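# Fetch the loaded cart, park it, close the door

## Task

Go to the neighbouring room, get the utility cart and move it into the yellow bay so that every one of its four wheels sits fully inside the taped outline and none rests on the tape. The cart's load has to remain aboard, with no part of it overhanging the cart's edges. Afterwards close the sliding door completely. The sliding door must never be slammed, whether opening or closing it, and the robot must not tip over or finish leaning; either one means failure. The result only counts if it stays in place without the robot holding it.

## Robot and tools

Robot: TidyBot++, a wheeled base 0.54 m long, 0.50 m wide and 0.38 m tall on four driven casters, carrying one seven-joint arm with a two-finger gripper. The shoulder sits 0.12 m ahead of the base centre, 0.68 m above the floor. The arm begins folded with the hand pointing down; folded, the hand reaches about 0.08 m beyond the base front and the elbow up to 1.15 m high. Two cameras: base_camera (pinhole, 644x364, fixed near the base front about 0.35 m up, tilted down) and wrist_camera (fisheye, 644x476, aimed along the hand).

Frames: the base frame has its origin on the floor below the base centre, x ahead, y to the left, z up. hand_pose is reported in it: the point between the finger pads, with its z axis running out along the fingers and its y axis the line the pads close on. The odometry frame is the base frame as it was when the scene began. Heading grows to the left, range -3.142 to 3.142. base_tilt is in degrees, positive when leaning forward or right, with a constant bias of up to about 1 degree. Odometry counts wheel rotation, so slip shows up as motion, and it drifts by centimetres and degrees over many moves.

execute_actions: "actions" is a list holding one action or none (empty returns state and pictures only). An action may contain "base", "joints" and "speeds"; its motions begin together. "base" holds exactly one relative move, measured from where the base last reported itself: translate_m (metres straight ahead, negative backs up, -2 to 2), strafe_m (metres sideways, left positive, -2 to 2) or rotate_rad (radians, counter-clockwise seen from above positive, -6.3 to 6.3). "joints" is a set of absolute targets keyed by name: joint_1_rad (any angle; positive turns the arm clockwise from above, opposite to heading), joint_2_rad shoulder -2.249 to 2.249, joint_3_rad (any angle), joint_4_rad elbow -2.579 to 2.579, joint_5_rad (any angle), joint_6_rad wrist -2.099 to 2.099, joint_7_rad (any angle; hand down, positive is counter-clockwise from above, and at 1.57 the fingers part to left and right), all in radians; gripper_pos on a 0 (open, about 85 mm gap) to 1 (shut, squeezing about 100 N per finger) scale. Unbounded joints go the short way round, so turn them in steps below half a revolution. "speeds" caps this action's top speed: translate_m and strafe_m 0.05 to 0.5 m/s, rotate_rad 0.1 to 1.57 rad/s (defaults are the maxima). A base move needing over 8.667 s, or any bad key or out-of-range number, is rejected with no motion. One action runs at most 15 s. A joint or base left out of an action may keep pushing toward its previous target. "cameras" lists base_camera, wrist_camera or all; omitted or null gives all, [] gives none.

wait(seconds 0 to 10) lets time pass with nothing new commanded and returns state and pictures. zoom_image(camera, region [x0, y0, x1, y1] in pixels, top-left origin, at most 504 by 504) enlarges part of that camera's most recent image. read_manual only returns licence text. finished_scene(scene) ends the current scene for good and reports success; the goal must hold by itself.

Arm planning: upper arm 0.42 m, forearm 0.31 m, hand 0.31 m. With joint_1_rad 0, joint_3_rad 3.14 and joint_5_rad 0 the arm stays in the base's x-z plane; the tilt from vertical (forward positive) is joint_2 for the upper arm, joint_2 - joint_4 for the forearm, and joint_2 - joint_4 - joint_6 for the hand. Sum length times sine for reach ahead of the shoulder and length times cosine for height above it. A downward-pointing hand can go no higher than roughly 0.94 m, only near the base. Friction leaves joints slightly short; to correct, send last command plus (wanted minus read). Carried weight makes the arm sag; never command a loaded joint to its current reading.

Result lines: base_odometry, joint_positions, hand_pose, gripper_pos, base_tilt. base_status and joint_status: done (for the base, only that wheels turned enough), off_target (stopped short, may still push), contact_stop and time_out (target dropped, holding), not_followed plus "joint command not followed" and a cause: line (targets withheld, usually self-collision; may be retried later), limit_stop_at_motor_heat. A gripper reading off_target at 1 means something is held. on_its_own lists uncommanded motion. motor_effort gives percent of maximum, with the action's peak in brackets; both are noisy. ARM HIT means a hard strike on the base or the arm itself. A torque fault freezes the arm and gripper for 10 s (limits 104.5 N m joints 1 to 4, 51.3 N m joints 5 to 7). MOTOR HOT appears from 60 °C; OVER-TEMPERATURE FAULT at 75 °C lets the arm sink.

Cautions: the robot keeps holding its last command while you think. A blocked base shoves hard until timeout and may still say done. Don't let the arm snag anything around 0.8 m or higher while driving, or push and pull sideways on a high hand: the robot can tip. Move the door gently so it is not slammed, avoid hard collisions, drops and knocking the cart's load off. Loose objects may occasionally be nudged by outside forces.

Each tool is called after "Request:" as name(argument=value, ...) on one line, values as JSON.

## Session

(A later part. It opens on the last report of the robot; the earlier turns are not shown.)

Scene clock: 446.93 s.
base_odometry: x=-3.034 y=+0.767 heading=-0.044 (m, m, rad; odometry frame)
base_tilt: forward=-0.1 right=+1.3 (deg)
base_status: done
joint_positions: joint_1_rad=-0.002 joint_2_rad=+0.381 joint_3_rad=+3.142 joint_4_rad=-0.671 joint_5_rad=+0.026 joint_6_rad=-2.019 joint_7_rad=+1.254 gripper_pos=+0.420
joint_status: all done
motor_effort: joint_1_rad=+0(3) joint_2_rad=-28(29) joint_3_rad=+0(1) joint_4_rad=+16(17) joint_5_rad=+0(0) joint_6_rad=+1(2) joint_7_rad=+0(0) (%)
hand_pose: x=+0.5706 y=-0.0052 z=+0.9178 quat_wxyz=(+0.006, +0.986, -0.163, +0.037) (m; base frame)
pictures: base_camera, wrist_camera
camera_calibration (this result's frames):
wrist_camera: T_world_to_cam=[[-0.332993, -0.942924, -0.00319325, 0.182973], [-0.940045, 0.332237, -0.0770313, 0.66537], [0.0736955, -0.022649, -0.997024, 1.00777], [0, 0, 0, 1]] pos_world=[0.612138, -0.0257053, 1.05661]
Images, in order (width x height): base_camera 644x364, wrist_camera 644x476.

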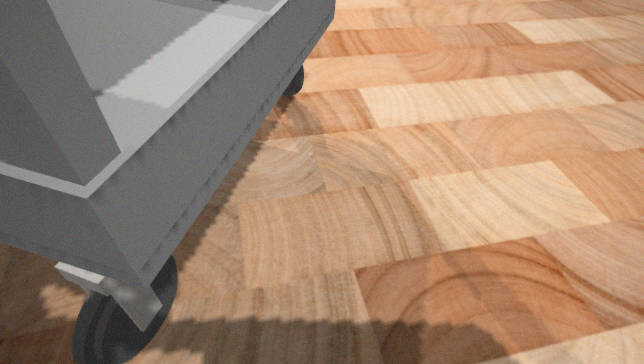

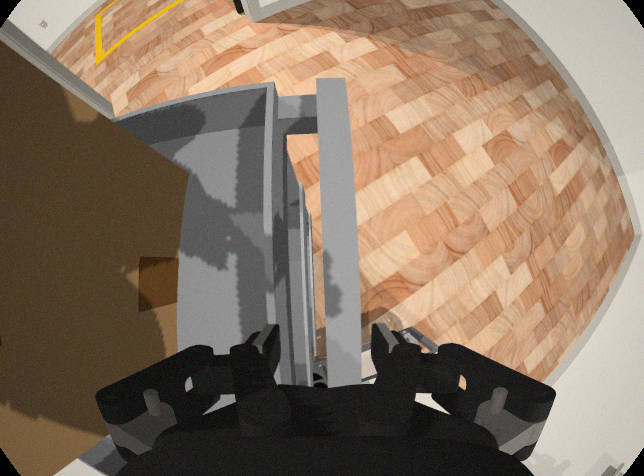

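Request:
execute_actions(actions=[{"base": {"translate_m": -0.038}, "joints": {"joint_7_rad": 1.325}, "speeds": {"translate_m": 0.2}}], cameras=[])

Request:
execute_actions(actions=[{"joints": {"joint_2_rad": 0.335, "joint_4_rad": -0.89, "joint_6_rad": -1.83}}], cameras=["wrist_camera"])

Scene clock: 478.07 s.
base_odometry: x=-3.072 y=+0.769 heading=-0.044 (m, m, rad; odometry frame)
base_tilt: forward=-0.2 right=+1.3 (deg)
base_status: done
joint_positions: joint_1_rad=-0.002 joint_2_rad=+0.380 joint_3_rad=+3.142 joint_4_rad=-0.669 joint_5_rad=+0.026 joint_6_rad=-2.021 joint_7_rad=+1.303 gripper_pos=+0.420
joint_status: all done
motor_effort: joint_1_rad=+0(1) joint_2_rad=-27(32) joint_3_rad=+0(0) joint_4_rad=+16(17) joint_5_rad=+0(0) joint_6_rad=+2(2) joint_7_rad=+1(1) (%)
hand_pose: x=+0.5697 y=-0.0052 z=+0.9189 quat_wxyz=(+0.007, +0.990, -0.139, +0.037) (m; base frame)
pictures: none
No camera images: the call's "cameras" was empty. Leave "cameras" out to get every camera's image.

Scene clock: 479.33 s.
base_odometry: x=-3.072 y=+0.769 heading=-0.044 (m, m, rad; odometry frame)
base_tilt: forward=-0.2 right=+1.2 (deg)
base_status: not commanded
joint_positions: joint_1_rad=-0.002 joint_2_rad=+0.351 joint_3_rad=+3.142 joint_4_rad=-0.878 joint_5_rad=+0.026 joint_6_rad=-1.859 joint_7_rad=+1.303 gripper_pos=+0.420
joint_status: all done
motor_effort: joint_1_rad=+0(0) joint_2_rad=-27(29) joint_3_rad=+0(0) joint_4_rad=+17(18) joint_5_rad=+0(0) joint_6_rad=+1(1) joint_7_rad=+1(0) (%)
hand_pose: x=+0.5764 y=-0.0057 z=+0.8718 quat_wxyz=(+0.009, +0.990, -0.137, +0.028) (m; base frame)
pictures: wrist_camera
camera_calibration (this result's frames):
wrist_camera: T_world_to_cam=[[-0.282635, -0.959202, 0.00701988, 0.146269], [-0.957553, 0.281702, -0.061123, 0.66334], [0.0566518, -0.0239974, -0.998106, 0.972242], [0, 0, 0, 1]] pos_world=[0.621444, -0.023231, 1.00992]
Images, in order (width x height): wrist_camera 644x476.

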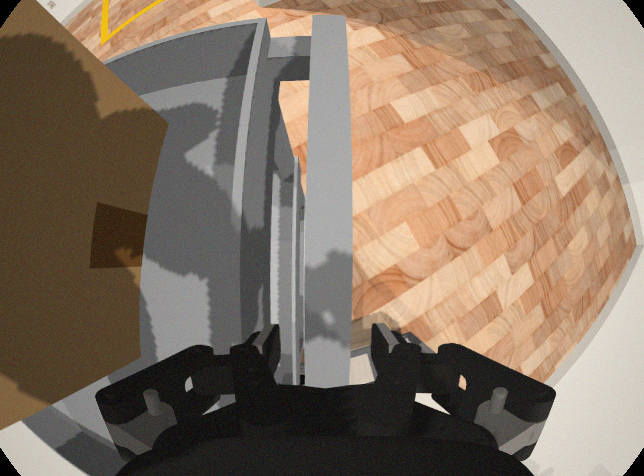

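Request:
execute_actions(actions=[{"joints": {"joint_4_rad": -0.953, "joint_6_rad": -1.767}}], cameras=[])

Request:
execute_actions(actions=[{"joints": {"gripper_pos": 1.0}}], cameras=["wrist_camera"])

Scene clock: 490.33 s.
base_odometry: x=-3.072 y=+0.769 heading=-0.044 (m, m, rad; odometry frame)
base_tilt: forward=-0.2 right=+1.4 (deg)
base_status: not commanded
joint_positions: joint_1_rad=-0.002 joint_2_rad=+0.344 joint_3_rad=+3.142 joint_4_rad=-0.942 joint_5_rad=+0.026 joint_6_rad=-1.796 joint_7_rad=+1.303 gripper_pos=+0.420
joint_status: all done
motor_effort: joint_1_rad=+0(0) joint_2_rad=-28(29) joint_3_rad=+0(0) joint_4_rad=+18(18) joint_5_rad=+0(0) joint_6_rad=+1(2) joint_7_rad=+0(0) (%)
hand_pose: x=+0.5812 y=-0.0059 z=+0.8558 quat_wxyz=(+0.009, +0.990, -0.136, +0.032) (m; base frame)
pictures: none
No camera images: the call's "cameras" was empty. Leave "cameras" out to get every camera's image.

Scene clock: 491.20 s.
base_odometry: x=-3.072 y=+0.769 heading=-0.044 (m, m, rad; odometry frame)
base_tilt: forward=-0.1 right=+1.3 (deg)
base_status: not commanded
joint_positions: joint_1_rad=+0.002 joint_2_rad=+0.342 joint_3_rad=+3.144 joint_4_rad=-0.942 joint_5_rad=+0.023 joint_6_rad=-1.795 joint_7_rad=+1.303 gripper_pos=+0.747
joint_status: gripper_pos off_target (ended at +0.747, target +1.000)
motor_effort: joint_1_rad=-2(6) joint_2_rad=-28(32) joint_3_rad=-2(5) joint_4_rad=+17(20) joint_5_rad=-1(4) joint_6_rad=+1(4) joint_7_rad=+1(2) (%)
hand_pose: x=+0.5810 y=-0.0075 z=+0.8566 quat_wxyz=(+0.007, +0.990, -0.138, +0.033) (m; base frame)
pictures: wrist_camera
camera_calibration (this result's frames):
wrist_camera: T_world_to_cam=[[-0.285822, -0.958278, 0.00291593, 0.151328], [-0.956035, 0.284942, -0.0693158, 0.673509], [0.065593, -0.0225997, -0.997591, 0.951153], [0, 0, 0, 1]] pos_world=[0.624762, -0.0254012, 0.995105]
Images, in order (width x height): wrist_camera 644x476.

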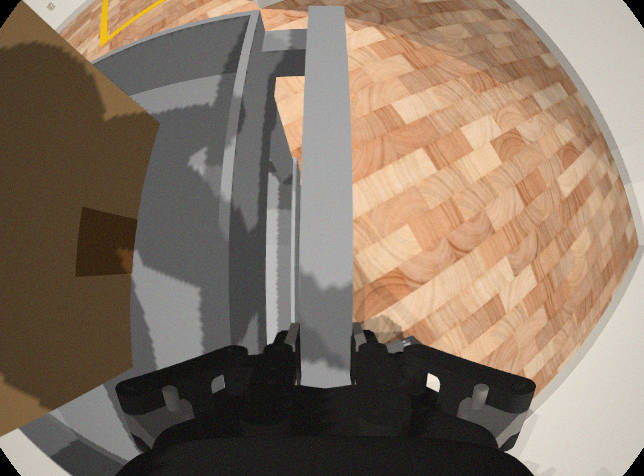

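Request:
execute_actions(actions=[{"base": {"translate_m": -0.11}, "joints": {"joint_7_rad": 1.11}, "speeds": {"translate_m": 0.15}}])

Scene clock: 535.63 s.
base_odometry: x=-3.182 y=+0.774 heading=-0.044 (m, m, rad; odometry frame)
base_tilt: forward=-0.2 right=+1.2 (deg)
base_status: done
joint_positions: joint_1_rad=-0.007 joint_2_rad=+0.339 joint_3_rad=+3.140 joint_4_rad=-0.947 joint_5_rad=+0.023 joint_6_rad=-1.774 joint_7_rad=+1.116 gripper_pos=+0.747
joint_status: all done
motor_effort: joint_1_rad=-1(5) joint_2_rad=-26(33) joint_3_rad=-2(3) joint_4_rad=+16(20) joint_5_rad=-5(5) joint_6_rad=+2(6) joint_7_rad=+2(9) (%)
hand_pose: x=+0.5858 y=-0.0019 z=+0.8567 quat_wxyz=(+0.001, +0.974, -0.224, +0.042) (m; base frame)
pictures: base_camera, wrist_camera
camera_calibration (this result's frames):
wrist_camera: T_world_to_cam=[[-0.447094, -0.894285, -0.0189954, 0.271433], [-0.890523, 0.44701, -0.0845629, 0.651486], [0.0841144, -0.0208918, -0.996237, 0.939003], [0, 0, 0, 1]] pos_world=[0.622536, -0.0288649, 0.995717]
Images, in order (width x height): base_camera 644x364, wrist_camera 644x476.

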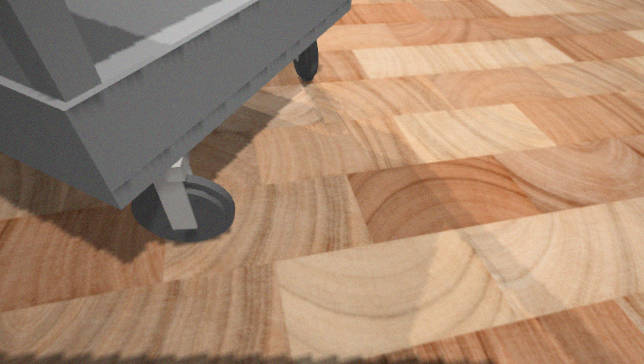

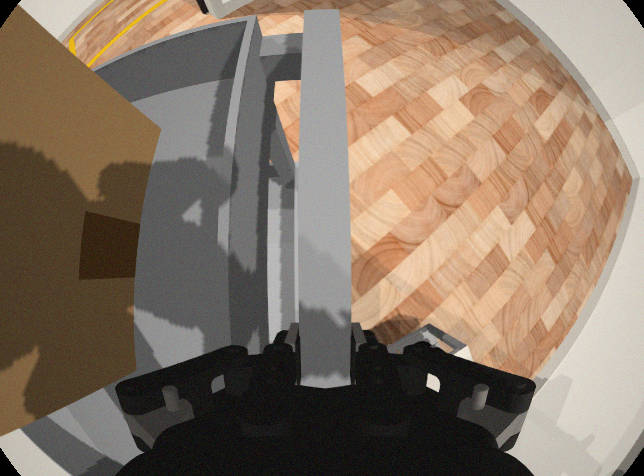

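Request:
execute_actions(actions=[{"base": {"translate_m": -0.11}, "joints": {"joint_7_rad": 0.79, "joint_2_rad": 0.037, "joint_4_rad": -1.323, "joint_6_rad": -1.72}, "speeds": {"translate_m": 0.1}}])

Scene clock: 553.33 s.
base_odometry: x=-3.292 y=+0.779 heading=-0.044 (m, m, rad; odometry frame)
base_tilt: forward=-0.1 right=+1.3 (deg)
base_status: done
joint_positions: joint_1_rad=+0.001 joint_2_rad=+0.041 joint_3_rad=+3.141 joint_4_rad=-1.324 joint_5_rad=+0.023 joint_6_rad=-1.729 joint_7_rad=+0.800 gripper_pos=+0.747
joint_status: all done
motor_effort: joint_1_rad=-2(4) joint_2_rad=-18(33) joint_3_rad=-2(3) joint_4_rad=+18(21) joint_5_rad=-4(6) joint_6_rad=+1(5) joint_7_rad=+2(3) (%)
hand_pose: x=+0.4589 y=-0.0059 z=+0.8557 quat_wxyz=(+0.002, +0.925, -0.378, +0.027) (m; base frame)
pictures: base_camera, wrist_camera
camera_calibration (this result's frames):
wrist_camera: T_world_to_cam=[[-0.708062, -0.705871, -0.0198854, 0.332753], [-0.704284, 0.707956, -0.0527555, 0.42898], [0.0513165, -0.0233492, -0.998409, 0.965572], [0, 0, 0, 1]] pos_world=[0.488183, -0.0462736, 0.993284]
Images, in order (width x height): base_camera 644x364, wrist_camera 644x476.

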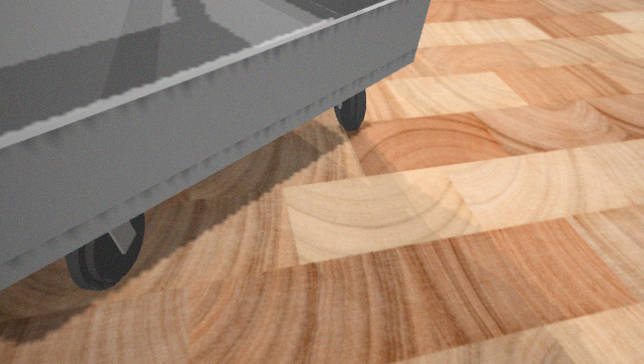

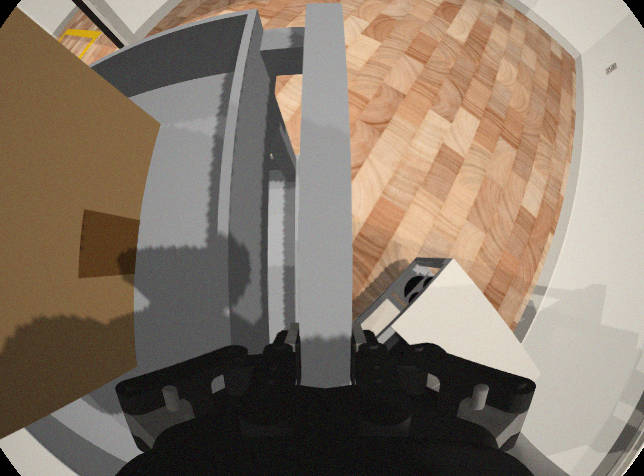

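Request:
execute_actions(actions=[{"base": {"strafe_m": 0.18}, "joints": {"joint_7_rad": 0.55}, "speeds": {"strafe_m": 0.2}}], cameras=[])

Request:
execute_actions(actions=[{"base": {"strafe_m": 0.18}, "joints": {"joint_7_rad": 0.275}, "speeds": {"strafe_m": 0.2}}])

Scene clock: 562.40 s.
base_odometry: x=-3.285 y=+0.959 heading=-0.044 (m, m, rad; odometry frame)
base_tilt: forward=-0.2 right=+1.3 (deg)
base_status: done
joint_positions: joint_1_rad=+0.018 joint_2_rad=+0.034 joint_3_rad=+3.157 joint_4_rad=-1.330 joint_5_rad=+0.028 joint_6_rad=-1.734 joint_7_rad=+0.543 gripper_pos=+0.747
joint_status: all done
motor_effort: joint_1_rad=-4(6) joint_2_rad=-17(18) joint_3_rad=-4(5) joint_4_rad=+18(22) joint_5_rad=-5(9) joint_6_rad=+4(9) joint_7_rad=+5(12) (%)
hand_pose: x=+0.4543 y=-0.0184 z=+0.8558 quat_wxyz=(+0.002, +0.861, -0.508, +0.026) (m; base frame)
pictures: none
No camera images: the call's "cameras" was empty. Leave "cameras" out to get every camera's image.

Scene clock: 564.03 s.
base_odometry: x=-3.277 y=+1.139 heading=-0.044 (m, m, rad; odometry frame)
base_tilt: forward=-0.2 right=+1.3 (deg)
base_status: done
joint_positions: joint_1_rad=+0.020 joint_2_rad=+0.035 joint_3_rad=+3.160 joint_4_rad=-1.329 joint_5_rad=+0.029 joint_6_rad=-1.736 joint_7_rad=+0.259 gripper_pos=+0.747
joint_status: all done
motor_effort: joint_1_rad=-6(8) joint_2_rad=-18(18) joint_3_rad=-5(7) joint_4_rad=+16(22) joint_5_rad=-5(10) joint_6_rad=+3(9) joint_7_rad=+7(11) (%)
hand_pose: x=+0.4539 y=-0.0203 z=+0.8558 quat_wxyz=(+0.000, +0.779, -0.627, +0.025) (m; base frame)
pictures: base_camera, wrist_camera
camera_calibration (this result's frames):
wrist_camera: T_world_to_cam=[[-0.978595, -0.202879, -0.0345286, 0.464553], [-0.201446, 0.978645, -0.040916, 0.202832], [0.0420923, -0.0330845, -0.998566, 0.969688], [0, 0, 0, 1]] pos_world=[0.454652, -0.0721707, 0.992637]
Images, in order (width x height): base_camera 644x364, wrist_camera 644x476.

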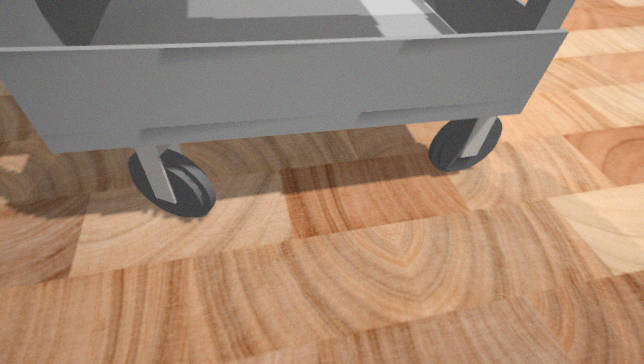

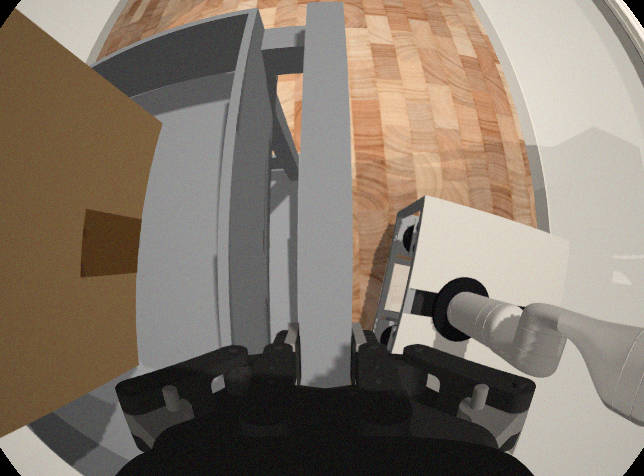

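Request:
execute_actions(actions=[{"base": {"strafe_m": 0.09}, "joints": {"joint_7_rad": 0.02}, "speeds": {"strafe_m": 0.15}}])

Scene clock: 569.47 s.
base_odometry: x=-3.273 y=+1.229 heading=-0.044 (m, m, rad; odometry frame)
base_tilt: forward=-0.2 right=+1.3 (deg)
base_status: done
joint_positions: joint_1_rad=+0.001 joint_2_rad=+0.037 joint_3_rad=+3.143 joint_4_rad=-1.327 joint_5_rad=+0.029 joint_6_rad=-1.736 joint_7_rad=+0.037 gripper_pos=+0.747
joint_status: all done
motor_effort: joint_1_rad=-2(8) joint_2_rad=-18(21) joint_3_rad=-1(7) joint_4_rad=+17(20) joint_5_rad=-3(10) joint_6_rad=+6(8) joint_7_rad=+2(9) (%)
hand_pose: x=+0.4550 y=-0.0084 z=+0.8558 quat_wxyz=(-0.004, +0.717, -0.697, +0.025) (m; base frame)
pictures: base_camera, wrist_camera
camera_calibration (this result's frames):
wrist_camera: T_world_to_cam=[[-0.998956, -0.0175676, -0.0421787, 0.485407], [-0.0162283, 0.99936, -0.0318881, 0.0995644], [0.0427118, -0.0311703, -0.998601, 0.969804], [0, 0, 0, 1]] pos_world=[0.445094, -0.0607441, 0.992096]
Images, in order (width x height): base_camera 644x364, wrist_camera 644x476.

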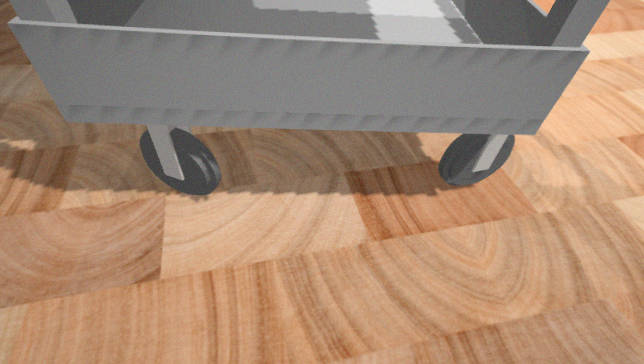

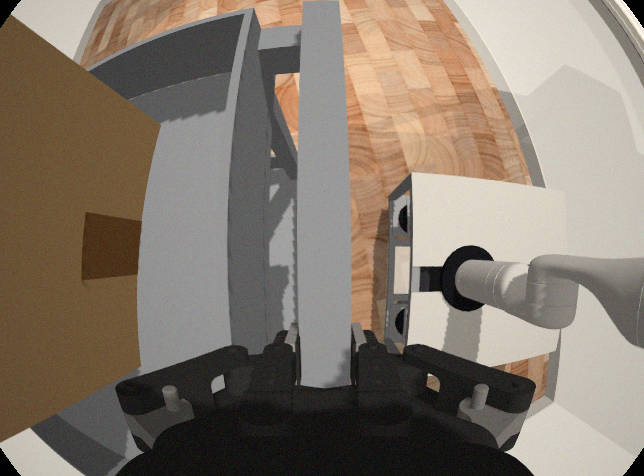

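Request:
execute_actions(actions=[{"base": {"translate_m": 0.5}, "speeds": {"translate_m": 0.3}}])

Scene clock: 605.27 s.
base_odometry: x=-2.773 y=+1.208 heading=-0.043 (m, m, rad; odometry frame)
base_tilt: forward=-0.2 right=+1.3 (deg)
base_status: done
joint_positions: joint_1_rad=+0.002 joint_2_rad=+0.041 joint_3_rad=+3.141 joint_4_rad=-1.322 joint_5_rad=+0.025 joint_6_rad=-1.745 joint_7_rad=+0.035 gripper_pos=+0.747
joint_status: not commanded
motor_effort: joint_1_rad=+3(3) joint_2_rad=-18(21) joint_3_rad=+2(2) joint_4_rad=+17(28) joint_5_rad=+1(5) joint_6_rad=+3(13) joint_7_rad=+0(3) (%)
hand_pose: x=+0.4542 y=-0.0067 z=+0.8559 quat_wxyz=(-0.003, +0.717, -0.697, +0.020) (m; base frame)
pictures: base_camera, wrist_camera
camera_calibration (this result's frames):
wrist_camera: T_world_to_cam=[[-0.999254, -0.017557, -0.0343888, 0.47817], [-0.0166177, 0.999486, -0.027412, 0.0942047], [0.0348524, -0.0268201, -0.999033, 0.973947], [0, 0, 0, 1]] pos_world=[0.445434, -0.0596397, 0.99203]
Images, in order (width x height): base_camera 644x364, wrist_camera 644x476.

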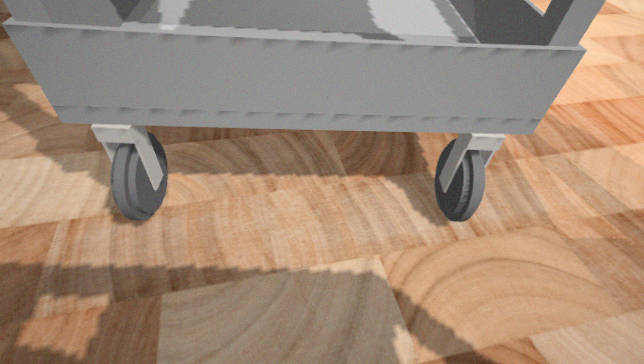

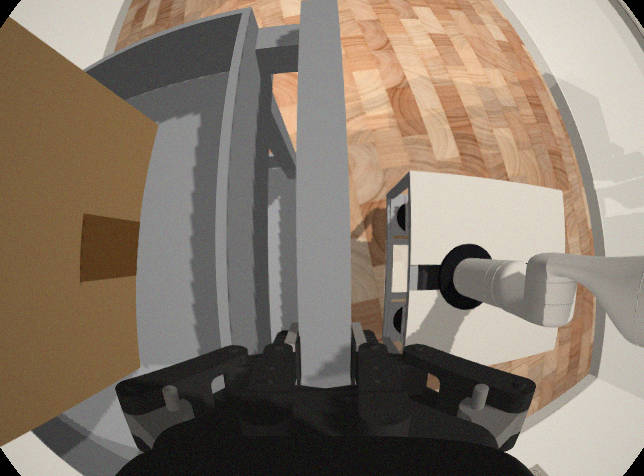

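Request:
execute_actions(actions=[{"base": {"translate_m": 0.55}, "speeds": {"translate_m": 0.3}}])

Scene clock: 611.13 s.
base_odometry: x=-2.224 y=+1.185 heading=-0.043 (m, m, rad; odometry frame)
base_tilt: forward=-0.1 right=+1.2 (deg)
base_status: done
joint_positions: joint_1_rad=+0.001 joint_2_rad=+0.041 joint_3_rad=+3.141 joint_4_rad=-1.322 joint_5_rad=+0.025 joint_6_rad=-1.745 joint_7_rad=+0.035 gripper_pos=+0.747
joint_status: not commanded
motor_effort: joint_1_rad=+3(3) joint_2_rad=-19(21) joint_3_rad=+2(2) joint_4_rad=+16(27) joint_5_rad=+1(1) joint_6_rad=+2(13) joint_7_rad=+0(1) (%)
hand_pose: x=+0.4541 y=-0.0065 z=+0.8559 quat_wxyz=(-0.003, +0.717, -0.696, +0.020) (m; base frame)
pictures: base_camera, wrist_camera
camera_calibration (this result's frames):
wrist_camera: T_world_to_cam=[[-0.999246, -0.0180289, -0.0343948, 0.478035], [-0.0170957, 0.999483, -0.0272343, 0.094064], [0.034868, -0.0266257, -0.999037, 0.973942], [0, 0, 0, 1]] pos_world=[0.445323, -0.059465, 0.992008]
Images, in order (width x height): base_camera 644x364, wrist_camera 644x476.

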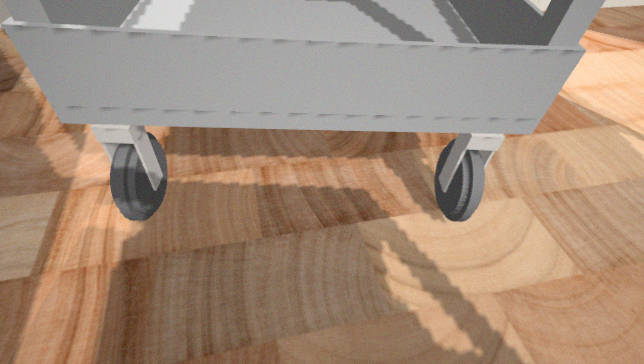

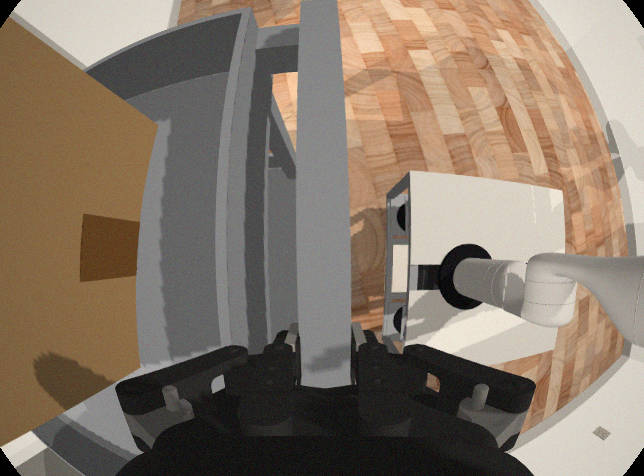

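Request:
zoom_image(camera="wrist_camera", region=[0, 330, 240, 476])

Region (0, 330, 240, 476) of wrist_camera's 644x476 image, scaled by 2.100; it fills the top 307 rows of this view, and the rest is white.

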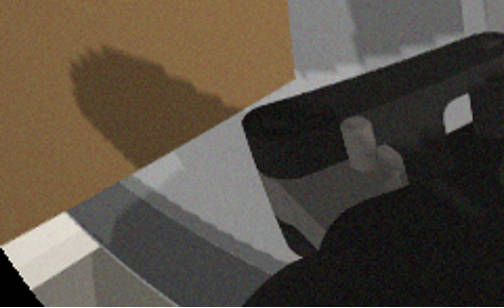

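Request:
execute_actions(actions=[{"base": {"translate_m": 0.45}, "speeds": {"translate_m": 0.25}}])

Scene clock: 621.03 s.
base_odometry: x=-1.774 y=+1.166 heading=-0.043 (m, m, rad; odometry frame)
base_tilt: forward=-0.2 right=+1.3 (deg)
base_status: done
joint_positions: joint_1_rad=+0.001 joint_2_rad=+0.041 joint_3_rad=+3.141 joint_4_rad=-1.322 joint_5_rad=+0.025 joint_6_rad=-1.745 joint_7_rad=+0.035 gripper_pos=+0.747
joint_status: not commanded
motor_effort: joint_1_rad=+3(2) joint_2_rad=-18(20) joint_3_rad=+2(2) joint_4_rad=+17(27) joint_5_rad=+1(1) joint_6_rad=+3(13) joint_7_rad=-1(1) (%)
hand_pose: x=+0.4542 y=-0.0064 z=+0.8559 quat_wxyz=(-0.003, +0.717, -0.696, +0.020) (m; base frame)
pictures: base_camera, wrist_camera
camera_calibration (this result's frames):
wrist_camera: T_world_to_cam=[[-0.999242, -0.0180971, -0.0344779, 0.478212], [-0.0171635, 0.999483, -0.0271856, 0.09402], [0.034952, -0.0265732, -0.999036, 0.973908], [0, 0, 0, 1]] pos_world=[0.445423, -0.0594373, 0.992012]
Images, in order (width x height): base_camera 644x364, wrist_camera 644x476.

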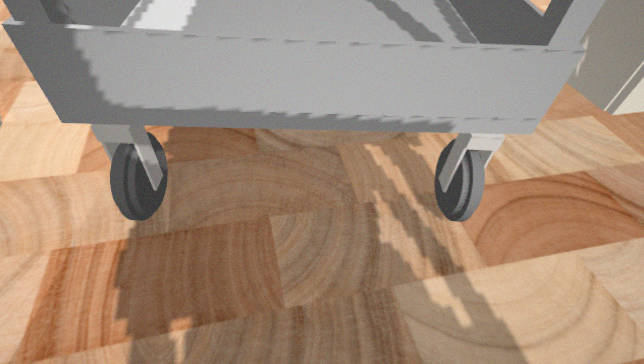

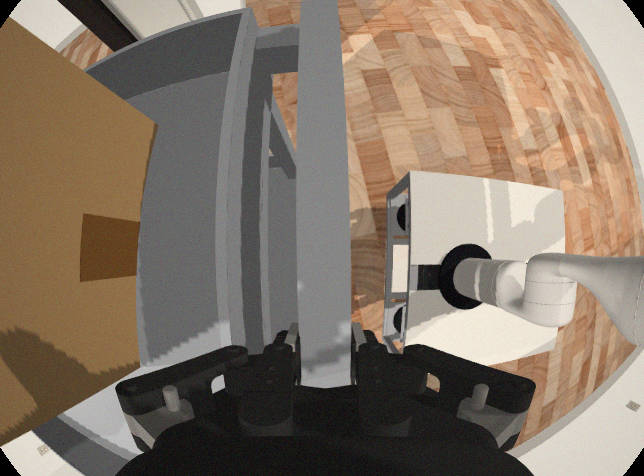

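Request:
execute_actions(actions=[{"base": {"rotate_rad": 0.15}, "joints": {"joint_1_rad": 0.215, "joint_7_rad": 0.11}, "speeds": {"rotate_rad": 0.3}}], cameras=[])

Request:
execute_actions(actions=[{"base": {"strafe_m": -0.15}, "joints": {"joint_1_rad": -0.012, "joint_7_rad": 0.02}, "speeds": {"strafe_m": 0.2}}])

Scene clock: 643.87 s.
base_odometry: x=-1.774 y=+1.166 heading=+0.107 (m, m, rad; odometry frame)
base_tilt: forward=-0.1 right=+1.3 (deg)
base_status: done
joint_positions: joint_1_rad=+0.188 joint_2_rad=+0.041 joint_3_rad=+3.142 joint_4_rad=-1.322 joint_5_rad=+0.023 joint_6_rad=-1.745 joint_7_rad=+0.077 gripper_pos=+0.747
joint_status: all done
motor_effort: joint_1_rad=+2(3) joint_2_rad=-18(20) joint_3_rad=+1(3) joint_4_rad=+18(20) joint_5_rad=+0(7) joint_6_rad=+5(6) joint_7_rad=+1(1) (%)
hand_pose: x=+0.4472 y=-0.0685 z=+0.8559 quat_wxyz=(-0.001, +0.665, -0.747, +0.020) (m; base frame)
pictures: none
No camera images: the call's "cameras" was empty. Leave "cameras" out to get every camera's image.

Scene clock: 645.37 s.
base_odometry: x=-1.757 y=+1.016 heading=+0.108 (m, m, rad; odometry frame)
base_tilt: forward=+0.0 right=+1.3 (deg)
base_status: done
joint_positions: joint_1_rad=+0.002 joint_2_rad=+0.041 joint_3_rad=+3.144 joint_4_rad=-1.323 joint_5_rad=+0.018 joint_6_rad=-1.746 joint_7_rad=+0.019 gripper_pos=+0.747
joint_status: all done
motor_effort: joint_1_rad=+0(5) joint_2_rad=-18(19) joint_3_rad=+0(3) joint_4_rad=+15(21) joint_5_rad=-2(4) joint_6_rad=+1(10) joint_7_rad=+0(5) (%)
hand_pose: x=+0.4540 y=-0.0055 z=+0.8558 quat_wxyz=(-0.005, +0.711, -0.703, +0.018) (m; base frame)
pictures: base_camera, wrist_camera
camera_calibration (this result's frames):
wrist_camera: T_world_to_cam=[[-0.99941, -0.000181754, -0.034333, 0.478075], [0.000522728, 0.99979, -0.020509, 0.0793299], [0.0343295, -0.0205149, -0.9992, 0.974305], [0, 0, 0, 1]] pos_world=[0.444304, -0.0592386, 0.991567]
Images, in order (width x height): base_camera 644x364, wrist_camera 644x476.

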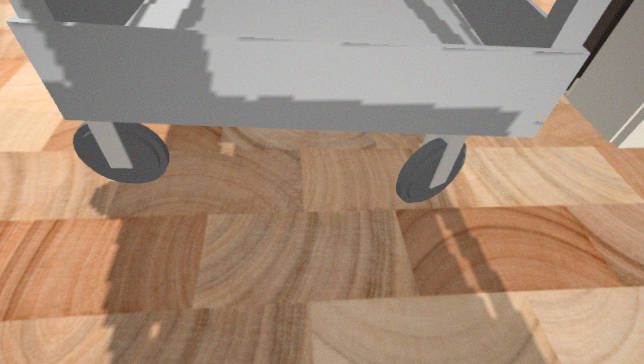

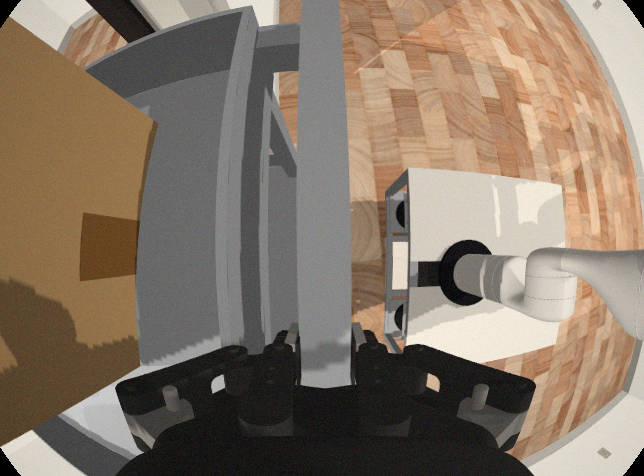

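Request:
execute_actions(actions=[{"base": {"translate_m": 0.55}, "joints": {"joint_7_rad": 0.06}, "speeds": {"translate_m": 0.3}}])

Scene clock: 653.27 s.
base_odometry: x=-1.210 y=+1.075 heading=+0.108 (m, m, rad; odometry frame)
base_tilt: forward=-0.3 right=+1.3 (deg)
base_status: done
joint_positions: joint_1_rad=+0.014 joint_2_rad=+0.041 joint_3_rad=+3.165 joint_4_rad=-1.323 joint_5_rad=+0.020 joint_6_rad=-1.748 joint_7_rad=+0.026 gripper_pos=+0.747
joint_status: all done
motor_effort: joint_1_rad=-7(8) joint_2_rad=-18(20) joint_3_rad=-7(7) joint_4_rad=+17(28) joint_5_rad=-7(8) joint_6_rad=+3(13) joint_7_rad=+6(6) (%)
hand_pose: x=+0.4531 y=-0.0171 z=+0.8558 quat_wxyz=(-0.003, +0.702, -0.712, +0.018) (m; base frame)
pictures: base_camera, wrist_camera
camera_calibration (this result's frames):
wrist_camera: T_world_to_cam=[[-0.999128, 0.0265944, -0.0321901, 0.475664], [0.0273508, 0.999355, -0.0232877, 0.0811741], [0.03155, -0.0241478, -0.99921, 0.975328], [0, 0, 0, 1]] pos_world=[0.442257, -0.0702198, 0.99176]
Images, in order (width x height): base_camera 644x364, wrist_camera 644x476.

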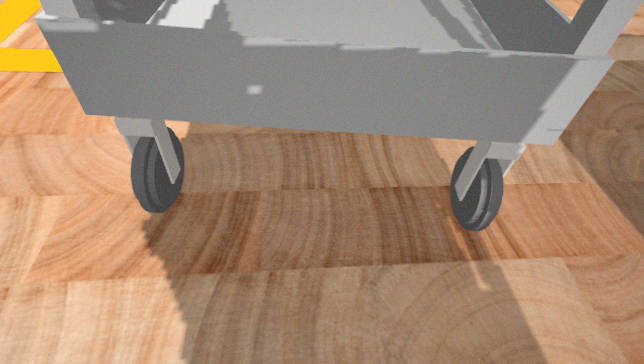

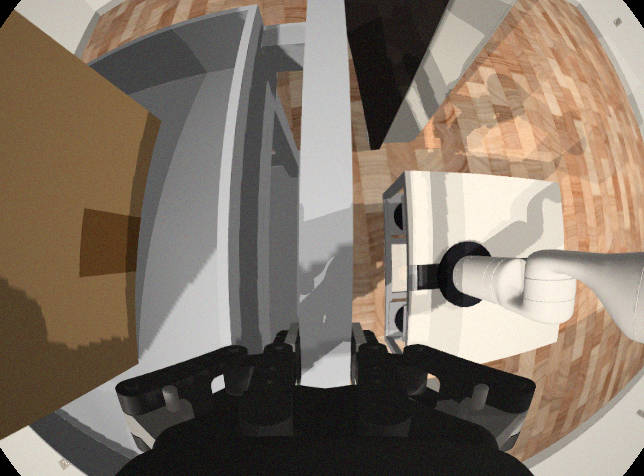

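Request:
execute_actions(actions=[{"base": {"strafe_m": -0.055}, "speeds": {"strafe_m": 0.15}}], cameras=["base_camera"])

Request:
execute_actions(actions=[{"base": {"translate_m": 0.4}, "speeds": {"translate_m": 0.3}}])

Scene clock: 680.07 s.
base_odometry: x=-1.204 y=+1.021 heading=+0.108 (m, m, rad; odometry frame)
base_tilt: forward=-0.2 right=+1.3 (deg)
base_status: done
joint_positions: joint_1_rad=-0.003 joint_2_rad=+0.040 joint_3_rad=+3.147 joint_4_rad=-1.323 joint_5_rad=+0.017 joint_6_rad=-1.748 joint_7_rad=+0.036 gripper_pos=+0.747
joint_status: not commanded
motor_effort: joint_1_rad=+1(8) joint_2_rad=-18(18) joint_3_rad=+1(7) joint_4_rad=+17(22) joint_5_rad=-1(7) joint_6_rad=+3(10) joint_7_rad=+0(8) (%)
hand_pose: x=+0.4530 y=-0.0046 z=+0.8558 quat_wxyz=(-0.004, +0.718, -0.696, +0.017) (m; base frame)
pictures: base_camera
Images, in order (width x height): base_camera 644x364.

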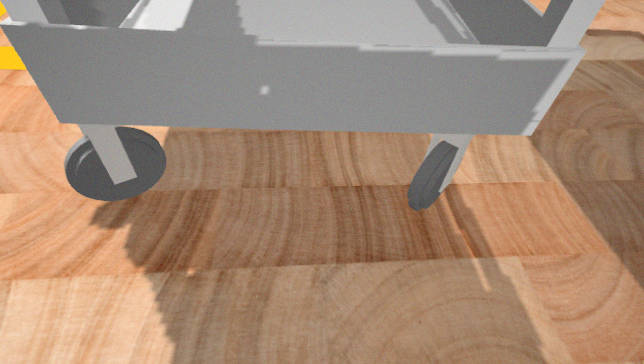

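Scene clock: 682.30 s.
base_odometry: x=-0.806 y=+1.064 heading=+0.108 (m, m, rad; odometry frame)
base_tilt: forward=-0.2 right=+1.3 (deg)
base_status: done
joint_positions: joint_1_rad=-0.001 joint_2_rad=+0.041 joint_3_rad=+3.152 joint_4_rad=-1.322 joint_5_rad=+0.017 joint_6_rad=-1.747 joint_7_rad=+0.037 gripper_pos=+0.747
joint_status: not commanded
motor_effort: joint_1_rad=-5(5) joint_2_rad=-18(20) joint_3_rad=-4(4) joint_4_rad=+17(27) joint_5_rad=-7(7) joint_6_rad=+3(14) joint_7_rad=+4(4) (%)
hand_pose: x=+0.4537 y=-0.0069 z=+0.8558 quat_wxyz=(-0.005, +0.716, -0.698, +0.017) (m; base frame)
pictures: base_camera, wrist_camera
camera_calibration (this result's frames):
wrist_camera: T_world_to_cam=[[-0.999396, -0.0124319, -0.0324611, 0.476128], [-0.0117881, 0.999731, -0.0199503, 0.0857818], [0.0327004, -0.0195556, -0.999274, 0.975117], [0, 0, 0, 1]] pos_world=[0.444965, -0.0607706, 0.991576]
Images, in order (width x height): base_camera 644x364, wrist_camera 644x476.

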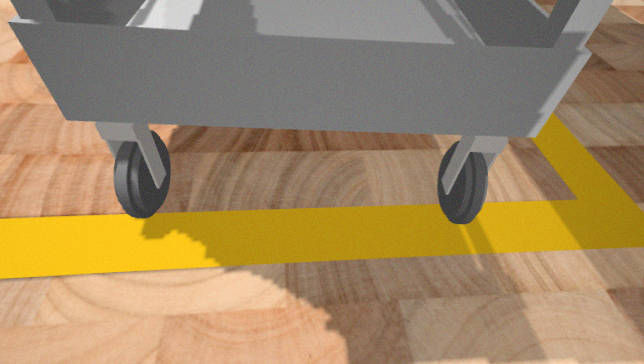

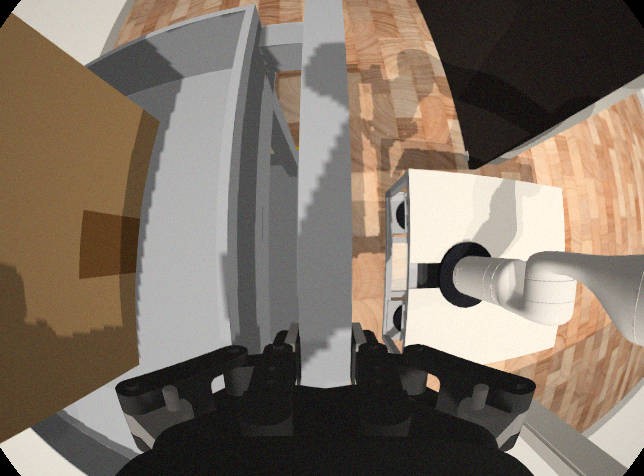

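Request:
execute_actions(actions=[{"base": {"translate_m": 0.32}, "joints": {"joint_1_rad": 0.21, "joint_7_rad": 0.4}, "speeds": {"translate_m": 0.2}}], cameras=["base_camera"])

Request:
execute_actions(actions=[{"joints": {"joint_1_rad": -0.06, "joint_7_rad": -0.02}}])

Scene clock: 719.80 s.
base_odometry: x=-0.487 y=+1.098 heading=+0.107 (m, m, rad; odometry frame)
base_tilt: forward=-0.2 right=+1.2 (deg)
base_status: done
joint_positions: joint_1_rad=+0.222 joint_2_rad=+0.041 joint_3_rad=+3.152 joint_4_rad=-1.322 joint_5_rad=+0.017 joint_6_rad=-1.741 joint_7_rad=+0.371 gripper_pos=+0.747
joint_status: all done
motor_effort: joint_1_rad=-1(5) joint_2_rad=-18(20) joint_3_rad=-1(4) joint_4_rad=+17(26) joint_5_rad=-2(7) joint_6_rad=+3(13) joint_7_rad=+2(5) (%)
hand_pose: x=+0.4456 y=-0.0811 z=+0.8559 quat_wxyz=(-0.001, +0.753, -0.658, +0.020) (m; base frame)
pictures: base_camera
Images, in order (width x height): base_camera 644x364.

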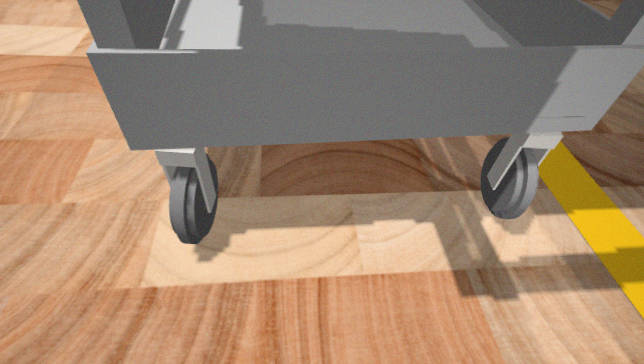

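Scene clock: 721.13 s.
base_odometry: x=-0.488 y=+1.098 heading=+0.107 (m, m, rad; odometry frame)
base_tilt: forward=-0.2 right=+1.2 (deg)
base_status: not commanded
joint_positions: joint_1_rad=-0.032 joint_2_rad=+0.043 joint_3_rad=+3.158 joint_4_rad=-1.320 joint_5_rad=+0.028 joint_6_rad=-1.742 joint_7_rad=-0.007 gripper_pos=+0.747
joint_status: all done
motor_effort: joint_1_rad=-3(6) joint_2_rad=-20(20) joint_3_rad=-3(6) joint_4_rad=+17(20) joint_5_rad=-3(9) joint_6_rad=+4(9) joint_7_rad=+2(3) (%)
hand_pose: x=+0.4565 y=-0.0017 z=+0.8559 quat_wxyz=(-0.003, +0.708, -0.706, +0.023) (m; base frame)
pictures: base_camera, wrist_camera
camera_calibration (this result's frames):
wrist_camera: T_world_to_cam=[[-0.99921, 0.00784289, -0.0389698, 0.484439], [0.00898917, 0.999529, -0.0293271, 0.0791964], [0.0387215, -0.0296543, -0.99881, 0.972008], [0, 0, 0, 1]] pos_world=[0.445707, -0.0541343, 0.992052]
Images, in order (width x height): base_camera 644x364, wrist_camera 644x476.

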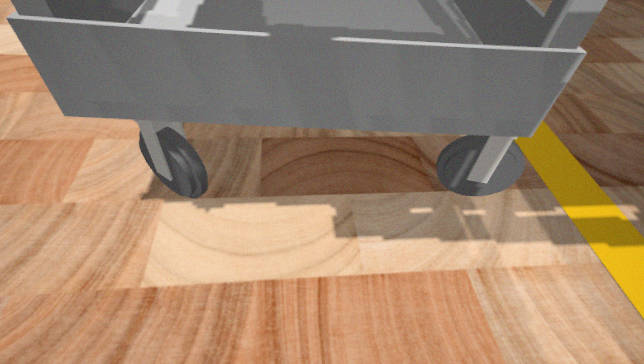

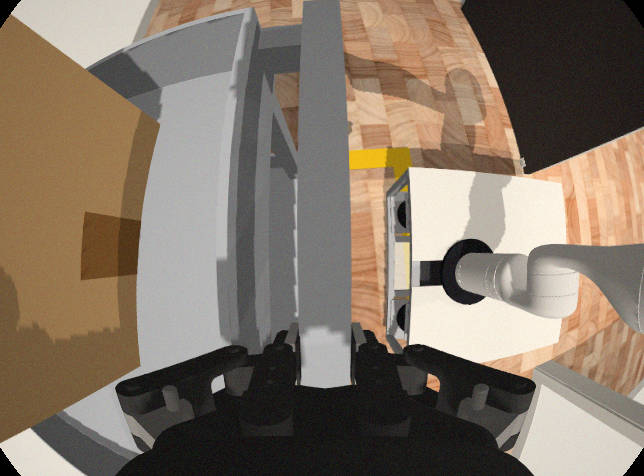

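Request:
execute_actions(actions=[{"joints": {"joint_1_rad": -0.25, "joint_7_rad": -0.34}}], cameras=["base_camera"])

Request:
execute_actions(actions=[{"joints": {"gripper_pos": 0.45}}], cameras=[])

Scene clock: 738.23 s.
base_odometry: x=-0.488 y=+1.098 heading=+0.107 (m, m, rad; odometry frame)
base_tilt: forward=-0.1 right=+1.2 (deg)
base_status: not commanded
joint_positions: joint_1_rad=-0.232 joint_2_rad=+0.043 joint_3_rad=+3.151 joint_4_rad=-1.320 joint_5_rad=+0.027 joint_6_rad=-1.742 joint_7_rad=-0.325 gripper_pos=+0.747
joint_status: all done
motor_effort: joint_1_rad=-2(6) joint_2_rad=-19(20) joint_3_rad=-2(4) joint_4_rad=+17(18) joint_5_rad=+0(8) joint_6_rad=+6(8) joint_7_rad=+1(1) (%)
hand_pose: x=+0.4494 y=+0.0679 z=+0.8558 quat_wxyz=(-0.009, +0.668, -0.744, +0.021) (m; base frame)
pictures: base_camera
Images, in order (width x height): base_camera 644x364.

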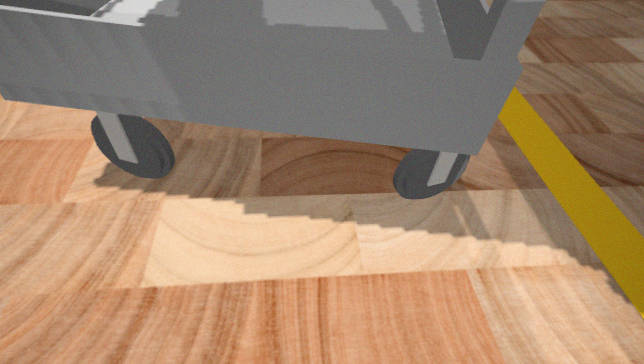

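Scene clock: 739.07 s.
base_odometry: x=-0.488 y=+1.098 heading=+0.108 (m, m, rad; odometry frame)
base_tilt: forward=-0.1 right=+1.3 (deg)
base_status: not commanded
joint_positions: joint_1_rad=-0.238 joint_2_rad=+0.042 joint_3_rad=+3.148 joint_4_rad=-1.321 joint_5_rad=+0.027 joint_6_rad=-1.742 joint_7_rad=-0.325 gripper_pos=+0.450
joint_status: all done
motor_effort: joint_1_rad=+0(2) joint_2_rad=-17(20) joint_3_rad=+0(2) joint_4_rad=+17(19) joint_5_rad=+0(0) joint_6_rad=+1(7) joint_7_rad=+0(1) (%)
hand_pose: x=+0.4486 y=+0.0706 z=+0.8560 quat_wxyz=(-0.010, +0.671, -0.741, +0.021) (m; base frame)
pictures: none
No camera images: the call's "cameras" was empty. Leave "cameras" out to get every camera's image.

Request:
execute_actions(actions=[{"joints": {"joint_2_rad": 0.075, "joint_4_rad": -1.09, "joint_6_rad": -1.97}}], cameras=["wrist_camera"])

Scene clock: 746.80 s.
base_odometry: x=-0.488 y=+1.098 heading=+0.108 (m, m, rad; odometry frame)
base_tilt: forward=-0.1 right=+1.3 (deg)
base_status: not commanded
joint_positions: joint_1_rad=-0.238 joint_2_rad=+0.059 joint_3_rad=+3.148 joint_4_rad=-1.103 joint_5_rad=+0.027 joint_6_rad=-1.941 joint_7_rad=-0.325 gripper_pos=+0.450
joint_status: all done
motor_effort: joint_1_rad=+0(0) joint_2_rad=-17(19) joint_3_rad=+0(0) joint_4_rad=+16(18) joint_5_rad=+0(0) joint_6_rad=+1(1) joint_7_rad=+0(0) (%)
hand_pose: x=+0.4371 y=+0.0684 z=+0.9159 quat_wxyz=(-0.011, +0.669, -0.743, +0.020) (m; base frame)
pictures: wrist_camera
camera_calibration (this result's frames):
wrist_camera: T_world_to_cam=[[-0.992213, 0.115464, -0.0467112, 0.463592], [0.116188, 0.993141, -0.0130973, -0.050197], [0.0448785, -0.0184226, -0.998823, 1.03134], [0, 0, 0, 1]] pos_world=[0.419529, 0.0153245, 1.05112]
Images, in order (width x height): wrist_camera 644x476.

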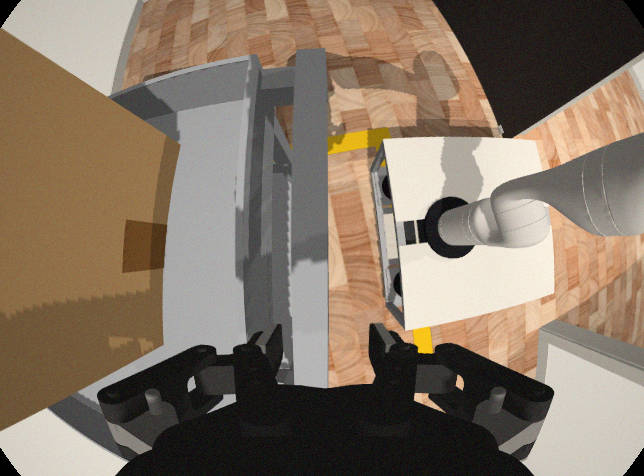

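Request:
execute_actions(actions=[{"base": {"rotate_rad": 0.06}, "joints": {"joint_1_rad": -3.13, "joint_2_rad": -0.5, "joint_4_rad": -1.975, "joint_6_rad": -0.07, "joint_7_rad": 1.59, "joint_5_rad": 0.0, "gripper_pos": 0.0}}], cameras=[])

Request:
execute_actions(actions=[{"base": {"strafe_m": -0.427}}])

Scene clock: 766.07 s.
base_odometry: x=-0.488 y=+1.098 heading=+0.167 (m, m, rad; odometry frame)
base_tilt: forward=-0.1 right=+1.2 (deg)
base_status: done
joint_positions: joint_1_rad=-3.117 joint_2_rad=-0.487 joint_3_rad=+3.145 joint_4_rad=-1.958 joint_5_rad=+0.027 joint_6_rad=-0.100 joint_7_rad=+1.563 gripper_pos=+0.000
joint_status: all done
motor_effort: joint_1_rad=+0(2) joint_2_rad=-5(18) joint_3_rad=+1(2) joint_4_rad=+23(23) joint_5_rad=+0(1) joint_6_rad=+9(9) joint_7_rad=+0(0) (%)
hand_pose: x=-0.3081 y=+0.0123 z=+1.0848 quat_wxyz=(-0.707, +0.005, +0.707, +0.017) (m; base frame)
pictures: none
No camera images: the call's "cameras" was empty. Leave "cameras" out to get every camera's image.

Scene clock: 768.27 s.
base_odometry: x=-0.416 y=+0.677 heading=+0.168 (m, m, rad; odometry frame)
base_tilt: forward=-0.2 right=+1.3 (deg)
base_status: done
joint_positions: joint_1_rad=-3.118 joint_2_rad=-0.487 joint_3_rad=+3.140 joint_4_rad=-1.959 joint_5_rad=+0.027 joint_6_rad=-0.100 joint_7_rad=+1.563 gripper_pos=+0.000
joint_status: not commanded
motor_effort: joint_1_rad=+0(1) joint_2_rad=-4(5) joint_3_rad=+1(3) joint_4_rad=+23(24) joint_5_rad=+0(1) joint_6_rad=+9(9) joint_7_rad=+0(0) (%)
hand_pose: x=-0.3079 y=+0.0088 z=+1.0845 quat_wxyz=(-0.707, +0.002, +0.707, +0.016) (m; base frame)
pictures: base_camera, wrist_camera
camera_calibration (this result's frames):
wrist_camera: T_world_to_cam=[[0.0232174, 0.999701, 0.00761505, -0.0149347], [-0.00159115, 0.00765404, -0.999969, 1.14047], [-0.999729, 0.0232046, 0.00176838, -0.175085], [0, 0, 0, 1]] pos_world=[-0.172876, 0.0102639, 1.14086]
Images, in order (width x height): base_camera 644x364, wrist_camera 644x476.

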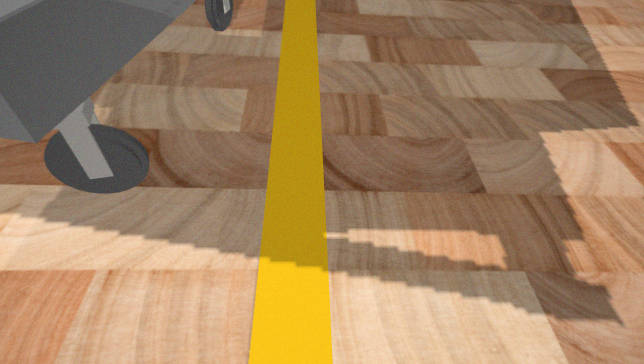

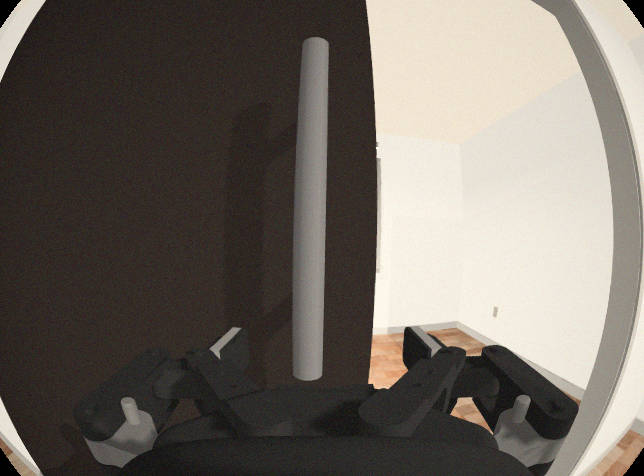

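Request:
execute_actions(actions=[])

Scene clock: 796.73 s.
base_odometry: x=-0.416 y=+0.677 heading=+0.168 (m, m, rad; odometry frame)
base_tilt: forward=-0.3 right=+1.3 (deg)
base_status: done
joint_positions: joint_1_rad=-3.118 joint_2_rad=-0.487 joint_3_rad=+3.140 joint_4_rad=-1.959 joint_5_rad=+0.027 joint_6_rad=-0.100 joint_7_rad=+1.563 gripper_pos=+0.000
joint_status: not commanded
motor_effort: joint_1_rad=+0(1) joint_2_rad=-5(5) joint_3_rad=+0(3) joint_4_rad=+23(24) joint_5_rad=+0(1) joint_6_rad=+10(9) joint_7_rad=+0(0) (%)
hand_pose: x=-0.3079 y=+0.0088 z=+1.0845 quat_wxyz=(-0.707, +0.002, +0.707, +0.016) (m; base frame)
pictures: base_camera, wrist_camera
camera_calibration (this result's frames):
wrist_camera: T_world_to_cam=[[0.0232171, 0.999701, 0.00761491, -0.0149345], [-0.00159093, 0.0076539, -0.999969, 1.14047], [-0.999729, 0.0232043, 0.00176816, -0.175084], [0, 0, 0, 1]] pos_world=[-0.172876, 0.0102638, 1.14086]
Images, in order (width x height): base_camera 644x364, wrist_camera 644x476.

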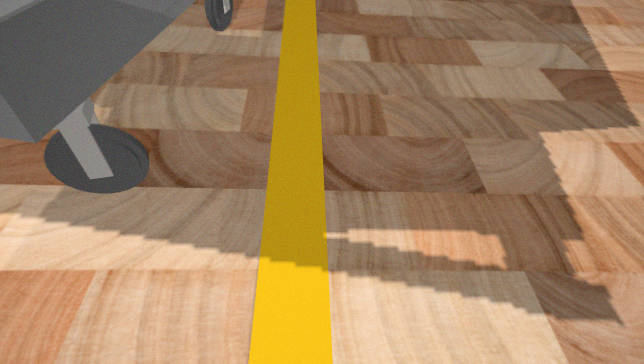

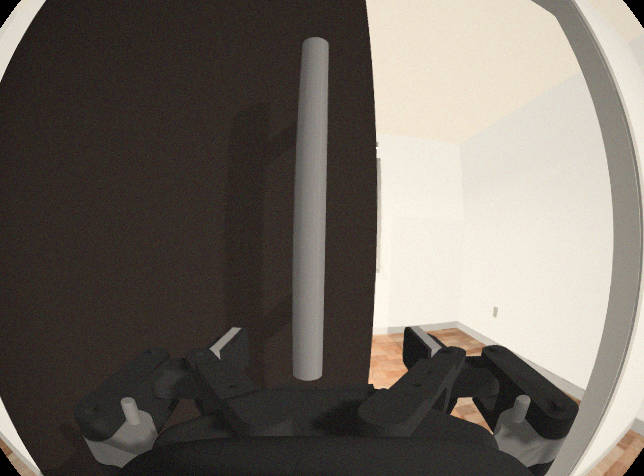

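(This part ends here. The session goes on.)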